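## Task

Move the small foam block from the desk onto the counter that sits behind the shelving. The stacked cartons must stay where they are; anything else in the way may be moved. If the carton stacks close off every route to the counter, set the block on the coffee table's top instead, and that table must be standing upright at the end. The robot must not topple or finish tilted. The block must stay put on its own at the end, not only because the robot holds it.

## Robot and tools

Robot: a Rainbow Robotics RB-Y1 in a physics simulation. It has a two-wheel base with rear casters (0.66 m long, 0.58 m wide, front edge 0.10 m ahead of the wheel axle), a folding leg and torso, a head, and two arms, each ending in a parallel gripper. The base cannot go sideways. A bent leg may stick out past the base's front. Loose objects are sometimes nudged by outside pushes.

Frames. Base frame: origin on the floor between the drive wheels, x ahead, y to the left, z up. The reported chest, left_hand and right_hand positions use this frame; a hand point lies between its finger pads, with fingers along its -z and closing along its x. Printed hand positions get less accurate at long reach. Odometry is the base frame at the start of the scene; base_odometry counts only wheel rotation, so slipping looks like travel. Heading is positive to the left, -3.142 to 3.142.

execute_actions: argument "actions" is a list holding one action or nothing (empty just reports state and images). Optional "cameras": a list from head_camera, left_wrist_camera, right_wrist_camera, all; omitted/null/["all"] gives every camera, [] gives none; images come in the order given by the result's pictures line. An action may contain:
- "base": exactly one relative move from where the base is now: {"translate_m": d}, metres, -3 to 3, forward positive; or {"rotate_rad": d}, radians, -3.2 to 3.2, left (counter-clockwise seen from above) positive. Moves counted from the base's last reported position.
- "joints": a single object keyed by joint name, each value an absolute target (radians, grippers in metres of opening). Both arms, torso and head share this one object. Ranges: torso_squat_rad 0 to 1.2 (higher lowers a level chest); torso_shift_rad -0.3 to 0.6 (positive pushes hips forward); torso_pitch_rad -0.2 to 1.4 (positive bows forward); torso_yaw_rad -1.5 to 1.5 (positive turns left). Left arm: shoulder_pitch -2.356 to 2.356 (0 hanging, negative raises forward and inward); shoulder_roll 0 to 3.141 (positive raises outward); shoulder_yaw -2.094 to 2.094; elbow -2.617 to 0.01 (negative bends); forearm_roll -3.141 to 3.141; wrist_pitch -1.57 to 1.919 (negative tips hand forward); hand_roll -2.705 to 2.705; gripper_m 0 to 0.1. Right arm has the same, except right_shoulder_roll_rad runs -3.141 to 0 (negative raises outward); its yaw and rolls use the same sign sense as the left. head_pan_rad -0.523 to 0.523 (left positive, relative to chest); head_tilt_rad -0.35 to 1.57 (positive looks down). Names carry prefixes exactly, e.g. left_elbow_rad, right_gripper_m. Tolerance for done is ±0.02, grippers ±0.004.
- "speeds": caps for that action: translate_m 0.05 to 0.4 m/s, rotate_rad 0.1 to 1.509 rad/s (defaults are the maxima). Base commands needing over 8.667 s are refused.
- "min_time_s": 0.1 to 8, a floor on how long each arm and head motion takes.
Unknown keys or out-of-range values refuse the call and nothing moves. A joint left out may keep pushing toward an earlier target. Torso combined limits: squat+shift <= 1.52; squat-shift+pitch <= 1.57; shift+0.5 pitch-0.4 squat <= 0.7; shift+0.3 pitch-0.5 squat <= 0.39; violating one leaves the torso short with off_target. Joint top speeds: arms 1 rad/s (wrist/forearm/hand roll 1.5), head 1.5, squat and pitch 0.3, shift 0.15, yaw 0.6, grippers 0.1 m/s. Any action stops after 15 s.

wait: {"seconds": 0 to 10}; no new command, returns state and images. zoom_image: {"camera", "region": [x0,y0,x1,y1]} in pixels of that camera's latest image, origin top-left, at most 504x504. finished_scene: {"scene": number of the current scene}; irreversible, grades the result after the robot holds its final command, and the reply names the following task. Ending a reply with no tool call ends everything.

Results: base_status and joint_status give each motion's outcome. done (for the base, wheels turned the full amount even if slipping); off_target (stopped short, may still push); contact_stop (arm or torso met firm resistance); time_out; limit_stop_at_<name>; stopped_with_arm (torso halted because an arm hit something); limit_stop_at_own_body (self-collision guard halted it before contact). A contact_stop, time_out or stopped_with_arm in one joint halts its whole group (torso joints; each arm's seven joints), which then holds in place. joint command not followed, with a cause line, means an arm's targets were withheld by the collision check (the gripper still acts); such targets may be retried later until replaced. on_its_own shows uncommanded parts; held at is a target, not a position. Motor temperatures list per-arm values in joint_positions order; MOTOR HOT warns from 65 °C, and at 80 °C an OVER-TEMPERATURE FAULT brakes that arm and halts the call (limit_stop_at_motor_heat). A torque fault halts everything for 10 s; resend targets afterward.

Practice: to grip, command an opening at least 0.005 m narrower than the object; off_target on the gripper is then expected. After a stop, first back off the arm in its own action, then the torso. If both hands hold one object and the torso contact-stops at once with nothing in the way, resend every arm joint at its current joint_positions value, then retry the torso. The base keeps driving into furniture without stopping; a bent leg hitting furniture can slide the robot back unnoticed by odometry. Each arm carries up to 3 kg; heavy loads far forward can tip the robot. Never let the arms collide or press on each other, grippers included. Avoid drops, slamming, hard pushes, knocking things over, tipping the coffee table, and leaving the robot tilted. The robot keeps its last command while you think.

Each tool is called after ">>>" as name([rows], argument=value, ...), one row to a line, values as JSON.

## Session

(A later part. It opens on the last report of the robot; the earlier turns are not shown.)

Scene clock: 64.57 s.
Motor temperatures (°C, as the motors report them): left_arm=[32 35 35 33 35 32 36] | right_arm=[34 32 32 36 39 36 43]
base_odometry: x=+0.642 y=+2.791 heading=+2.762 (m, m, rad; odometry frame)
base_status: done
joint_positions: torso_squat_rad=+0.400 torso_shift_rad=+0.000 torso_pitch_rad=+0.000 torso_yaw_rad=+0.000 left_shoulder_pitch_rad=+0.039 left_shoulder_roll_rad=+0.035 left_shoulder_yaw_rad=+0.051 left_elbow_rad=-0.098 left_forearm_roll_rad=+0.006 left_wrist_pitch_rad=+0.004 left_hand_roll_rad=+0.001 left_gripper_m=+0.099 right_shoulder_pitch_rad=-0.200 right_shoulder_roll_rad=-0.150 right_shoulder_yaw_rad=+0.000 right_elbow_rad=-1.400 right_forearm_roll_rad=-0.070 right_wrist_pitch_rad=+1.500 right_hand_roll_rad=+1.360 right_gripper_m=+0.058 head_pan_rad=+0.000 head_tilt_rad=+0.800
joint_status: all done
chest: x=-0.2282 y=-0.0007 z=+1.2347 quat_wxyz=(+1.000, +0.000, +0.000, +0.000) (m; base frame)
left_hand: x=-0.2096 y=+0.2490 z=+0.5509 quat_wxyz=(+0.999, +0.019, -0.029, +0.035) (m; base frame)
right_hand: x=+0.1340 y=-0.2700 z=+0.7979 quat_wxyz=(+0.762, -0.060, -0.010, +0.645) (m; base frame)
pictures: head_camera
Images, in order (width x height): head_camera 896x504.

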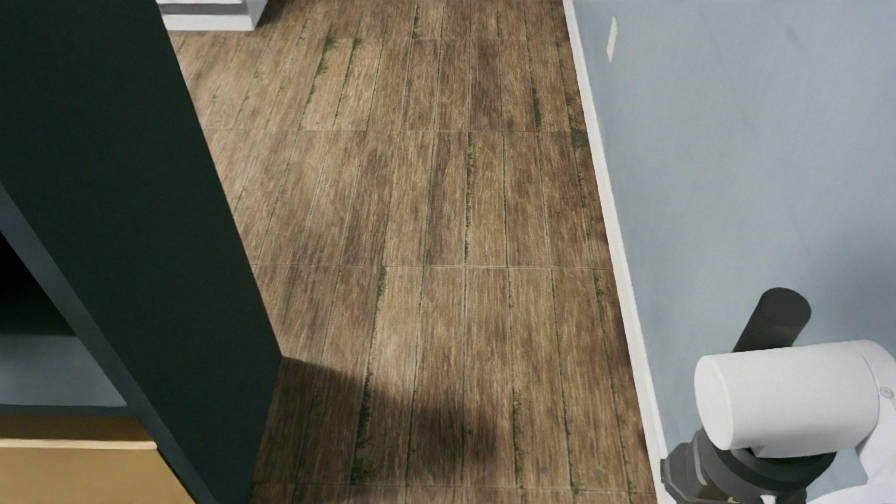

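>>> execute_actions([
  {"base":{"translate_m":1.6},"joints":{"head_pan_rad":0.5,"head_tilt_rad":0.45}},
], cameras=["head_camera"])

Scene clock: 70.20 s.
Motor temperatures (°C, as the motors report them): left_arm=[32 35 35 33 35 32 36] | right_arm=[34 32 32 36 39 36 43]
base_odometry: x=-0.845 y=+3.383 heading=+2.763 (m, m, rad; odometry frame)
base_status: done
joint_positions: torso_squat_rad=+0.400 torso_shift_rad=+0.000 torso_pitch_rad=+0.000 torso_yaw_rad=+0.000 left_shoulder_pitch_rad=+0.038 left_shoulder_roll_rad=+0.035 left_shoulder_yaw_rad=+0.051 left_elbow_rad=-0.098 left_forearm_roll_rad=+0.006 left_wrist_pitch_rad=+0.004 left_hand_roll_rad=+0.001 left_gripper_m=+0.099 right_shoulder_pitch_rad=-0.200 right_shoulder_roll_rad=-0.150 right_shoulder_yaw_rad=+0.000 right_elbow_rad=-1.400 right_forearm_roll_rad=-0.070 right_wrist_pitch_rad=+1.500 right_hand_roll_rad=+1.360 right_gripper_m=+0.058 head_pan_rad=+0.500 head_tilt_rad=+0.450
joint_status: all done
chest: x=-0.2282 y=-0.0007 z=+1.2347 quat_wxyz=(+1.000, +0.000, +0.000, +0.000) (m; base frame)
left_hand: x=-0.2096 y=+0.2490 z=+0.5509 quat_wxyz=(+0.999, +0.019, -0.029, +0.035) (m; base frame)
right_hand: x=+0.1340 y=-0.2700 z=+0.7979 quat_wxyz=(+0.762, -0.060, -0.010, +0.645) (m; base frame)
pictures: head_camera
Images, in order (width x height): head_camera 896x504.

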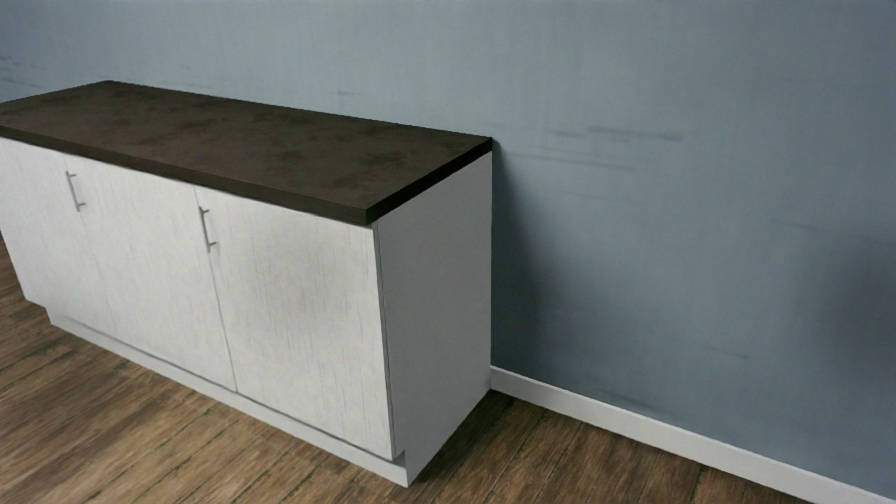

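>>> execute_actions([
  {"base":{"rotate_rad":0.21},"speeds":{"rotate_rad":0.4}},
], cameras=[])

>>> execute_actions([
  {"base":{"translate_m":0.4}},
], cameras=[])

>>> execute_actions([
  {"base":{"rotate_rad":0.5},"speeds":{"rotate_rad":0.3},"joints":{"right_shoulder_pitch_rad":-1.2,"right_elbow_rad":-1.2,"right_wrist_pitch_rad":1.9,"right_shoulder_roll_rad":-0.4,"torso_squat_rad":0.1}},
], cameras=[])

>>> execute_actions([
  {"base":{"translate_m":0.2}},
], cameras=[])

>>> execute_actions([
  {"base":{"rotate_rad":0.5},"speeds":{"rotate_rad":0.4},"joints":{"torso_pitch_rad":0.3,"right_shoulder_pitch_rad":-1.6,"right_elbow_rad":-0.6,"right_shoulder_roll_rad":-0.5,"right_forearm_roll_rad":-0.36,"head_pan_rad":-0.1,"head_tilt_rad":0.4}},
], cameras=["head_camera"])

Scene clock: 72.10 s.
Motor temperatures (°C, as the motors report them): left_arm=[32 35 35 33 35 32 36] | right_arm=[34 32 32 36 39 36 43]
base_odometry: x=-0.845 y=+3.383 heading=+2.973 (m, m, rad; odometry frame)
base_status: done
joint_positions: torso_squat_rad=+0.400 torso_shift_rad=+0.000 torso_pitch_rad=+0.000 torso_yaw_rad=+0.000 left_shoulder_pitch_rad=+0.038 left_shoulder_roll_rad=+0.035 left_shoulder_yaw_rad=+0.051 left_elbow_rad=-0.098 left_forearm_roll_rad=+0.006 left_wrist_pitch_rad=+0.004 left_hand_roll_rad=+0.001 left_gripper_m=+0.099 right_shoulder_pitch_rad=-0.200 right_shoulder_roll_rad=-0.150 right_shoulder_yaw_rad=+0.000 right_elbow_rad=-1.400 right_forearm_roll_rad=-0.070 right_wrist_pitch_rad=+1.500 right_hand_roll_rad=+1.360 right_gripper_m=+0.058 head_pan_rad=+0.500 head_tilt_rad=+0.450
joint_status: not commanded
chest: x=-0.2282 y=-0.0007 z=+1.2347 quat_wxyz=(+1.000, +0.000, +0.000, +0.000) (m; base frame)
left_hand: x=-0.2096 y=+0.2490 z=+0.5509 quat_wxyz=(+0.999, +0.020, -0.029, +0.035) (m; base frame)
right_hand: x=+0.1340 y=-0.2700 z=+0.7979 quat_wxyz=(+0.762, -0.060, -0.010, +0.645) (m; base frame)
pictures: none
No camera images: the call's "cameras" was empty. Leave "cameras" out to get every camera's image.

Scene clock: 74.63 s.
Motor temperatures (°C, as the motors report them): left_arm=[32 35 35 33 35 32 36] | right_arm=[34 32 32 36 39 36 43]
base_odometry: x=-1.240 y=+3.450 heading=+2.973 (m, m, rad; odometry frame)
base_status: done
joint_positions: torso_squat_rad=+0.400 torso_shift_rad=+0.000 torso_pitch_rad=+0.000 torso_yaw_rad=+0.000 left_shoulder_pitch_rad=+0.038 left_shoulder_roll_rad=+0.035 left_shoulder_yaw_rad=+0.051 left_elbow_rad=-0.098 left_forearm_roll_rad=+0.006 left_wrist_pitch_rad=+0.004 left_hand_roll_rad=+0.001 left_gripper_m=+0.099 right_shoulder_pitch_rad=-0.200 right_shoulder_roll_rad=-0.150 right_shoulder_yaw_rad=+0.000 right_elbow_rad=-1.400 right_forearm_roll_rad=-0.070 right_wrist_pitch_rad=+1.500 right_hand_roll_rad=+1.360 right_gripper_m=+0.058 head_pan_rad=+0.500 head_tilt_rad=+0.450
joint_status: not commanded
chest: x=-0.2282 y=-0.0007 z=+1.2347 quat_wxyz=(+1.000, +0.000, +0.000, +0.000) (m; base frame)
left_hand: x=-0.2095 y=+0.2490 z=+0.5509 quat_wxyz=(+0.999, +0.019, -0.029, +0.035) (m; base frame)
right_hand: x=+0.1340 y=-0.2700 z=+0.7979 quat_wxyz=(+0.762, -0.060, -0.010, +0.645) (m; base frame)
pictures: none
No camera images: the call's "cameras" was empty. Leave "cameras" out to get every camera's image.

Scene clock: 77.40 s.
Motor temperatures (°C, as the motors report them): left_arm=[32 35 35 33 35 32 36] | right_arm=[34 32 32 36 39 36 43]
base_odometry: x=-1.239 y=+3.450 heading=-2.810 (m, m, rad; odometry frame)
base_status: done
joint_positions: torso_squat_rad=+0.100 torso_shift_rad=+0.000 torso_pitch_rad=+0.000 torso_yaw_rad=+0.000 left_shoulder_pitch_rad=+0.038 left_shoulder_roll_rad=+0.035 left_shoulder_yaw_rad=+0.051 left_elbow_rad=-0.098 left_forearm_roll_rad=+0.006 left_wrist_pitch_rad=+0.004 left_hand_roll_rad=+0.001 left_gripper_m=+0.099 right_shoulder_pitch_rad=-1.200 right_shoulder_roll_rad=-0.400 right_shoulder_yaw_rad=+0.000 right_elbow_rad=-1.200 right_forearm_roll_rad=-0.070 right_wrist_pitch_rad=+1.900 right_hand_roll_rad=+1.360 right_gripper_m=+0.058 head_pan_rad=+0.500 head_tilt_rad=+0.450
joint_status: all done
chest: x=-0.2282 y=-0.0008 z=+1.2864 quat_wxyz=(+1.000, +0.000, +0.000, +0.000) (m; base frame)
left_hand: x=-0.2096 y=+0.2490 z=+0.6026 quat_wxyz=(+0.999, +0.019, -0.029, +0.035) (m; base frame)
right_hand: x=+0.3463 y=-0.2699 z=+1.2724 quat_wxyz=(+0.718, -0.273, -0.094, +0.634) (m; base frame)
pictures: none
No camera images: the call's "cameras" was empty. Leave "cameras" out to get every camera's image.

Scene clock: 79.17 s.
Motor temperatures (°C, as the motors report them): left_arm=[32 35 35 33 35 32 36] | right_arm=[34 32 32 36 39 36 43]
base_odometry: x=-1.428 y=+3.385 heading=-2.809 (m, m, rad; odometry frame)
base_status: done
joint_positions: torso_squat_rad=+0.100 torso_shift_rad=+0.000 torso_pitch_rad=+0.000 torso_yaw_rad=+0.000 left_shoulder_pitch_rad=+0.038 left_shoulder_roll_rad=+0.035 left_shoulder_yaw_rad=+0.051 left_elbow_rad=-0.098 left_forearm_roll_rad=+0.006 left_wrist_pitch_rad=+0.004 left_hand_roll_rad=+0.001 left_gripper_m=+0.099 right_shoulder_pitch_rad=-1.200 right_shoulder_roll_rad=-0.400 right_shoulder_yaw_rad=+0.000 right_elbow_rad=-1.200 right_forearm_roll_rad=-0.070 right_wrist_pitch_rad=+1.900 right_hand_roll_rad=+1.360 right_gripper_m=+0.058 head_pan_rad=+0.500 head_tilt_rad=+0.450
joint_status: not commanded
chest: x=-0.2282 y=-0.0008 z=+1.2864 quat_wxyz=(+1.000, +0.000, +0.000, +0.000) (m; base frame)
left_hand: x=-0.2096 y=+0.2490 z=+0.6026 quat_wxyz=(+0.999, +0.019, -0.029, +0.035) (m; base frame)
right_hand: x=+0.3463 y=-0.2699 z=+1.2723 quat_wxyz=(+0.718, -0.273, -0.093, +0.634) (m; base frame)
pictures: none
No camera images: the call's "cameras" was empty. Leave "cameras" out to get every camera's image.

Scene clock: 81.53 s.
Motor temperatures (°C, as the motors report them): left_arm=[32 35 35 33 35 32 36] | right_arm=[34 32 32 36 39 36 43]
base_odometry: x=-1.428 y=+3.385 heading=-2.310 (m, m, rad; odometry frame)
base_status: done
joint_positions: torso_squat_rad=+0.100 torso_shift_rad=+0.000 torso_pitch_rad=+0.300 torso_yaw_rad=+0.000 left_shoulder_pitch_rad=+0.039 left_shoulder_roll_rad=+0.035 left_shoulder_yaw_rad=+0.051 left_elbow_rad=-0.098 left_forearm_roll_rad=+0.006 left_wrist_pitch_rad=+0.004 left_hand_roll_rad=+0.001 left_gripper_m=+0.099 right_shoulder_pitch_rad=-1.600 right_shoulder_roll_rad=-0.500 right_shoulder_yaw_rad=+0.000 right_elbow_rad=-0.600 right_forearm_roll_rad=-0.360 right_wrist_pitch_rad=+1.900 right_hand_roll_rad=+1.360 right_gripper_m=+0.058 head_pan_rad=-0.100 head_tilt_rad=+0.400
joint_status: all done
chest: x=-0.1368 y=-0.0008 z=+1.2726 quat_wxyz=(+0.989, +0.000, +0.149, +0.000) (m; base frame)
left_hand: x=-0.3212 y=+0.2490 z=+0.6139 quat_wxyz=(+0.992, +0.024, +0.120, +0.032) (m; base frame)
right_hand: x=+0.4155 y=-0.2433 z=+1.1449 quat_wxyz=(+0.752, -0.016, +0.006, +0.659) (m; base frame)
pictures: head_camera
Images, in order (width x height): head_camera 896x504.

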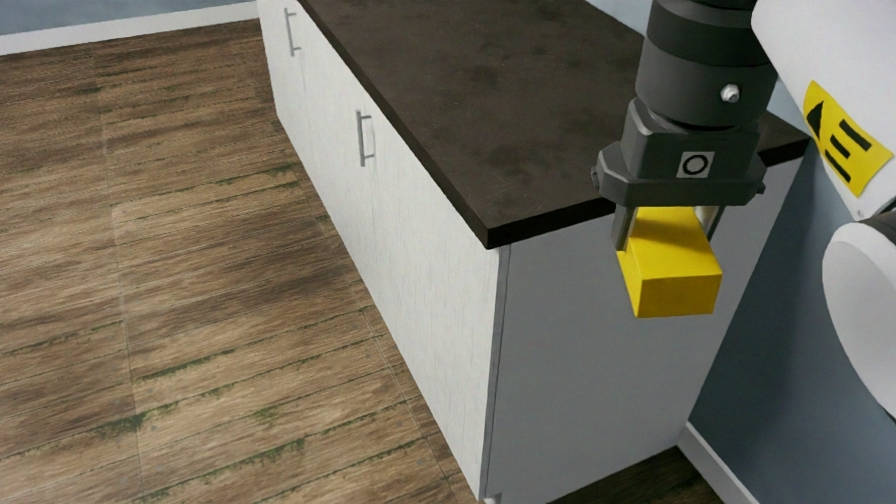

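>>> execute_actions([
  {"base":{"translate_m":0.37},"speeds":{"translate_m":0.2},"joints":{"head_tilt_rad":0.55}},
], cameras=[])

>>> execute_actions([
  {"joints":{"torso_pitch_rad":0.45,"right_shoulder_pitch_rad":-1.75,"torso_squat_rad":0.55}},
], cameras=["head_camera"])

Scene clock: 84.37 s.
Motor temperatures (°C, as the motors report them): left_arm=[32 35 35 33 35 32 36] | right_arm=[34 32 32 36 39 36 43]
base_odometry: x=-1.677 y=+3.111 heading=-2.309 (m, m, rad; odometry frame)
base_status: done
joint_positions: torso_squat_rad=+0.100 torso_shift_rad=+0.000 torso_pitch_rad=+0.300 torso_yaw_rad=+0.000 left_shoulder_pitch_rad=+0.039 left_shoulder_roll_rad=+0.035 left_shoulder_yaw_rad=+0.051 left_elbow_rad=-0.098 left_forearm_roll_rad=+0.006 left_wrist_pitch_rad=+0.004 left_hand_roll_rad=+0.001 left_gripper_m=+0.099 right_shoulder_pitch_rad=-1.600 right_shoulder_roll_rad=-0.500 right_shoulder_yaw_rad=+0.000 right_elbow_rad=-0.600 right_forearm_roll_rad=-0.360 right_wrist_pitch_rad=+1.900 right_hand_roll_rad=+1.360 right_gripper_m=+0.058 head_pan_rad=-0.100 head_tilt_rad=+0.550
joint_status: all done
chest: x=-0.1368 y=-0.0008 z=+1.2726 quat_wxyz=(+0.989, +0.000, +0.149, +0.000) (m; base frame)
left_hand: x=-0.3212 y=+0.2490 z=+0.6139 quat_wxyz=(+0.992, +0.024, +0.121, +0.032) (m; base frame)
right_hand: x=+0.4155 y=-0.2433 z=+1.1449 quat_wxyz=(+0.752, -0.016, +0.006, +0.659) (m; base frame)
pictures: none
No camera images: the call's "cameras" was empty. Leave "cameras" out to get every camera's image.

Scene clock: 86.67 s.
Motor temperatures (°C, as the motors report them): left_arm=[32 35 35 33 35 32 36] | right_arm=[34 32 32 36 39 36 43]
base_odometry: x=-1.677 y=+3.111 heading=-2.309 (m, m, rad; odometry frame)
base_status: not commanded
joint_positions: torso_squat_rad=+0.550 torso_shift_rad=+0.000 torso_pitch_rad=+0.450 torso_yaw_rad=+0.000 left_shoulder_pitch_rad=+0.039 left_shoulder_roll_rad=+0.035 left_shoulder_yaw_rad=+0.051 left_elbow_rad=-0.098 left_forearm_roll_rad=+0.006 left_wrist_pitch_rad=+0.004 left_hand_roll_rad=+0.001 left_gripper_m=+0.099 right_shoulder_pitch_rad=-1.750 right_shoulder_roll_rad=-0.500 right_shoulder_yaw_rad=+0.000 right_elbow_rad=-0.600 right_forearm_roll_rad=-0.360 right_wrist_pitch_rad=+1.900 right_hand_roll_rad=+1.360 right_gripper_m=+0.058 head_pan_rad=-0.100 head_tilt_rad=+0.550
joint_status: all done
chest: x=-0.0936 y=-0.0006 z=+1.1559 quat_wxyz=(+0.975, +0.000, +0.223, +0.000) (m; base frame)
left_hand: x=-0.3744 y=+0.2490 z=+0.5321 quat_wxyz=(+0.980, +0.027, +0.195, +0.030) (m; base frame)
right_hand: x=+0.4685 y=-0.2140 z=+1.0191 quat_wxyz=(+0.736, -0.006, +0.002, +0.676) (m; base frame)
pictures: head_camera
Images, in order (width x height): head_camera 896x504.

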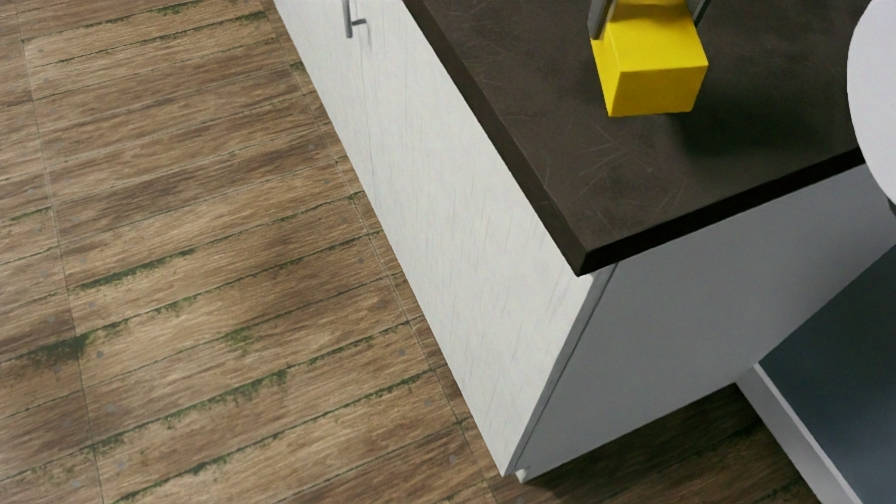

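>>> execute_actions([
  {"base":{"translate_m":0.05},"speeds":{"translate_m":0.1},"joints":{"torso_squat_rad":0.67}},
], cameras=["head_camera"])

Scene clock: 87.93 s.
Motor temperatures (°C, as the motors report them): left_arm=[32 35 35 33 35 32 36] | right_arm=[34 32 32 36 39 36 43]
base_odometry: x=-1.711 y=+3.074 heading=-2.309 (m, m, rad; odometry frame)
base_status: done
joint_positions: torso_squat_rad=+0.670 torso_shift_rad=+0.000 torso_pitch_rad=+0.450 torso_yaw_rad=+0.000 left_shoulder_pitch_rad=+0.039 left_shoulder_roll_rad=+0.035 left_shoulder_yaw_rad=+0.051 left_elbow_rad=-0.098 left_forearm_roll_rad=+0.006 left_wrist_pitch_rad=+0.004 left_hand_roll_rad=+0.001 left_gripper_m=+0.099 right_shoulder_pitch_rad=-1.750 right_shoulder_roll_rad=-0.500 right_shoulder_yaw_rad=+0.000 right_elbow_rad=-0.600 right_forearm_roll_rad=-0.360 right_wrist_pitch_rad=+1.900 right_hand_roll_rad=+1.360 right_gripper_m=+0.058 head_pan_rad=-0.100 head_tilt_rad=+0.550
joint_status: all done
chest: x=-0.0936 y=-0.0006 z=+1.1078 quat_wxyz=(+0.975, +0.000, +0.223, +0.000) (m; base frame)
left_hand: x=-0.3744 y=+0.2491 z=+0.4840 quat_wxyz=(+0.980, +0.027, +0.194, +0.030) (m; base frame)
right_hand: x=+0.4684 y=-0.2140 z=+0.9710 quat_wxyz=(+0.736, -0.006, +0.002, +0.676) (m; base frame)
pictures: head_camera
Images, in order (width x height): head_camera 896x504.

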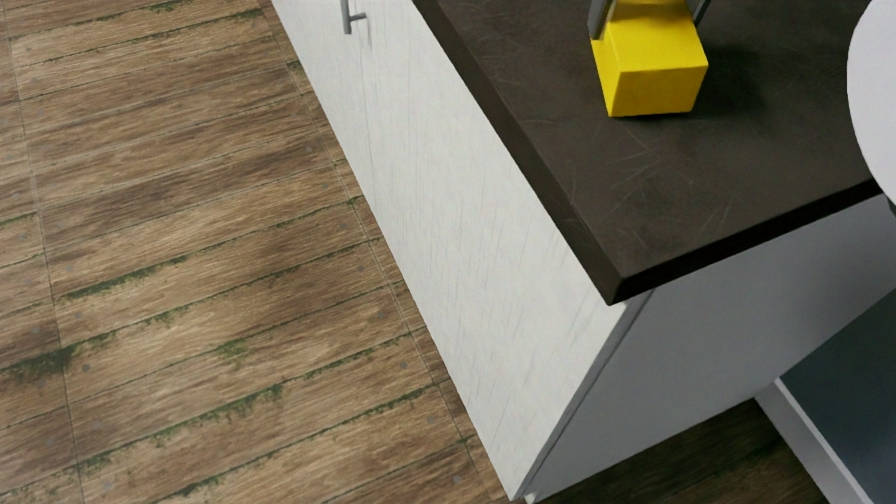

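>>> execute_actions([
  {"joints":{"torso_squat_rad":0.715}},
], cameras=["head_camera"])

>>> execute_actions([
  {"joints":{"right_gripper_m":0.1}},
], cameras=[])

>>> execute_actions([
  {"joints":{"torso_squat_rad":0.35}},
], cameras=["head_camera"])

Scene clock: 89.40 s.
Motor temperatures (°C, as the motors report them): left_arm=[32 35 35 33 35 32 36] | right_arm=[34 32 32 36 39 36 43]
base_odometry: x=-1.711 y=+3.074 heading=-2.309 (m, m, rad; odometry frame)
base_status: not commanded
joint_positions: torso_squat_rad=+0.715 torso_shift_rad=-0.001 torso_pitch_rad=+0.447 torso_yaw_rad=+0.000 left_shoulder_pitch_rad=+0.039 left_shoulder_roll_rad=+0.035 left_shoulder_yaw_rad=+0.051 left_elbow_rad=-0.098 left_forearm_roll_rad=+0.006 left_wrist_pitch_rad=+0.004 left_hand_roll_rad=+0.001 left_gripper_m=+0.099 right_shoulder_pitch_rad=-1.755 right_shoulder_roll_rad=-0.505 right_shoulder_yaw_rad=+0.000 right_elbow_rad=-0.602 right_forearm_roll_rad=-0.359 right_wrist_pitch_rad=+1.900 right_hand_roll_rad=+1.360 right_gripper_m=+0.058 head_pan_rad=-0.100 head_tilt_rad=+0.550
joint_status: all done
chest: x=-0.0948 y=-0.0005 z=+1.0879 quat_wxyz=(+0.975, +0.000, +0.222, +0.000) (m; base frame)
left_hand: x=-0.3739 y=+0.2490 z=+0.4634 quat_wxyz=(+0.980, +0.027, +0.193, +0.030) (m; base frame)
right_hand: x=+0.4691 y=-0.2157 z=+0.9562 quat_wxyz=(+0.737, -0.011, -0.001, +0.675) (m; base frame)
pictures: head_camera
Images, in order (width x height): head_camera 896x504.

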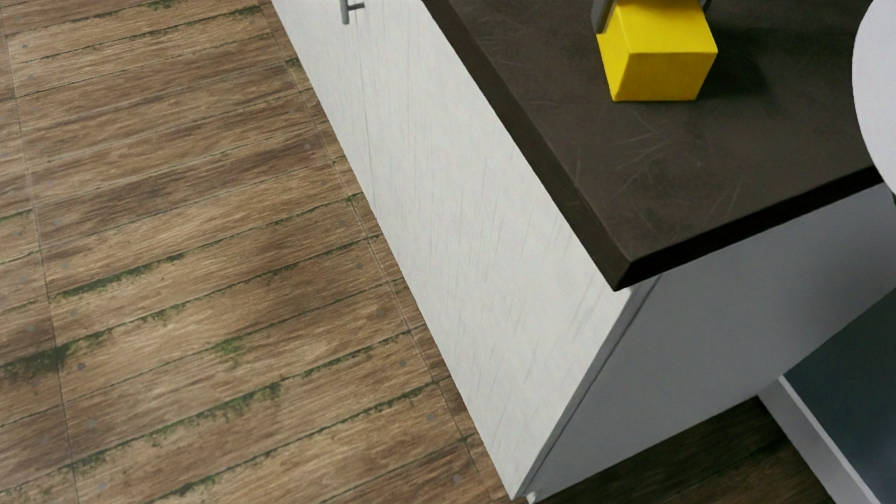

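Scene clock: 90.53 s.
Motor temperatures (°C, as the motors report them): left_arm=[32 35 35 33 35 32 36] | right_arm=[34 32 32 36 39 36 43]
base_odometry: x=-1.711 y=+3.074 heading=-2.309 (m, m, rad; odometry frame)
base_status: not commanded
joint_positions: torso_squat_rad=+0.715 torso_shift_rad=+0.000 torso_pitch_rad=+0.450 torso_yaw_rad=+0.000 left_shoulder_pitch_rad=+0.039 left_shoulder_roll_rad=+0.035 left_shoulder_yaw_rad=+0.051 left_elbow_rad=-0.098 left_forearm_roll_rad=+0.006 left_wrist_pitch_rad=+0.004 left_hand_roll_rad=+0.001 left_gripper_m=+0.099 right_shoulder_pitch_rad=-1.751 right_shoulder_roll_rad=-0.500 right_shoulder_yaw_rad=+0.000 right_elbow_rad=-0.600 right_forearm_roll_rad=-0.360 right_wrist_pitch_rad=+1.900 right_hand_roll_rad=+1.360 right_gripper_m=+0.100 head_pan_rad=-0.100 head_tilt_rad=+0.550
joint_status: all done
chest: x=-0.0937 y=-0.0006 z=+1.0877 quat_wxyz=(+0.975, +0.000, +0.223, +0.000) (m; base frame)
left_hand: x=-0.3744 y=+0.2491 z=+0.4639 quat_wxyz=(+0.980, +0.027, +0.194, +0.030) (m; base frame)
right_hand: x=+0.4685 y=-0.2141 z=+0.9512 quat_wxyz=(+0.736, -0.007, +0.002, +0.676) (m; base frame)
pictures: none
No camera images: the call's "cameras" was empty. Leave "cameras" out to get every camera's image.

Scene clock: 92.53 s.
Motor temperatures (°C, as the motors report them): left_arm=[32 35 35 33 35 32 36] | right_arm=[34 32 32 36 39 36 43]
base_odometry: x=-1.711 y=+3.074 heading=-2.309 (m, m, rad; odometry frame)
base_status: not commanded
joint_positions: torso_squat_rad=+0.350 torso_shift_rad=+0.000 torso_pitch_rad=+0.450 torso_yaw_rad=+0.000 left_shoulder_pitch_rad=+0.039 left_shoulder_roll_rad=+0.035 left_shoulder_yaw_rad=+0.051 left_elbow_rad=-0.098 left_forearm_roll_rad=+0.006 left_wrist_pitch_rad=+0.004 left_hand_roll_rad=+0.001 left_gripper_m=+0.099 right_shoulder_pitch_rad=-1.750 right_shoulder_roll_rad=-0.500 right_shoulder_yaw_rad=+0.000 right_elbow_rad=-0.600 right_forearm_roll_rad=-0.360 right_wrist_pitch_rad=+1.900 right_hand_roll_rad=+1.360 right_gripper_m=+0.100 head_pan_rad=-0.100 head_tilt_rad=+0.550
joint_status: all done
chest: x=-0.0937 y=-0.0007 z=+1.2167 quat_wxyz=(+0.975, +0.000, +0.223, +0.000) (m; base frame)
left_hand: x=-0.3745 y=+0.2490 z=+0.5929 quat_wxyz=(+0.980, +0.027, +0.195, +0.030) (m; base frame)
right_hand: x=+0.4684 y=-0.2142 z=+1.0800 quat_wxyz=(+0.736, -0.007, +0.002, +0.676) (m; base frame)
pictures: head_camera
Images, in order (width x height): head_camera 896x504.

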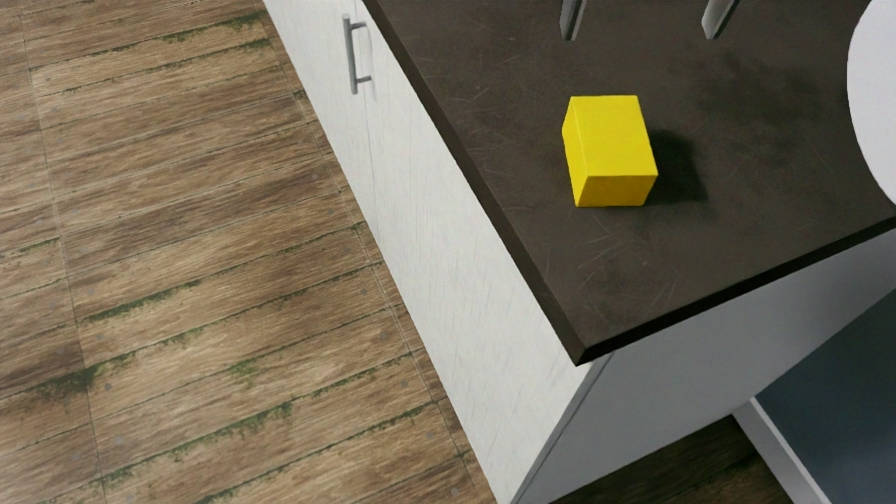

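>>> finished_scene(scene=2)

The scene is finished: the task was done.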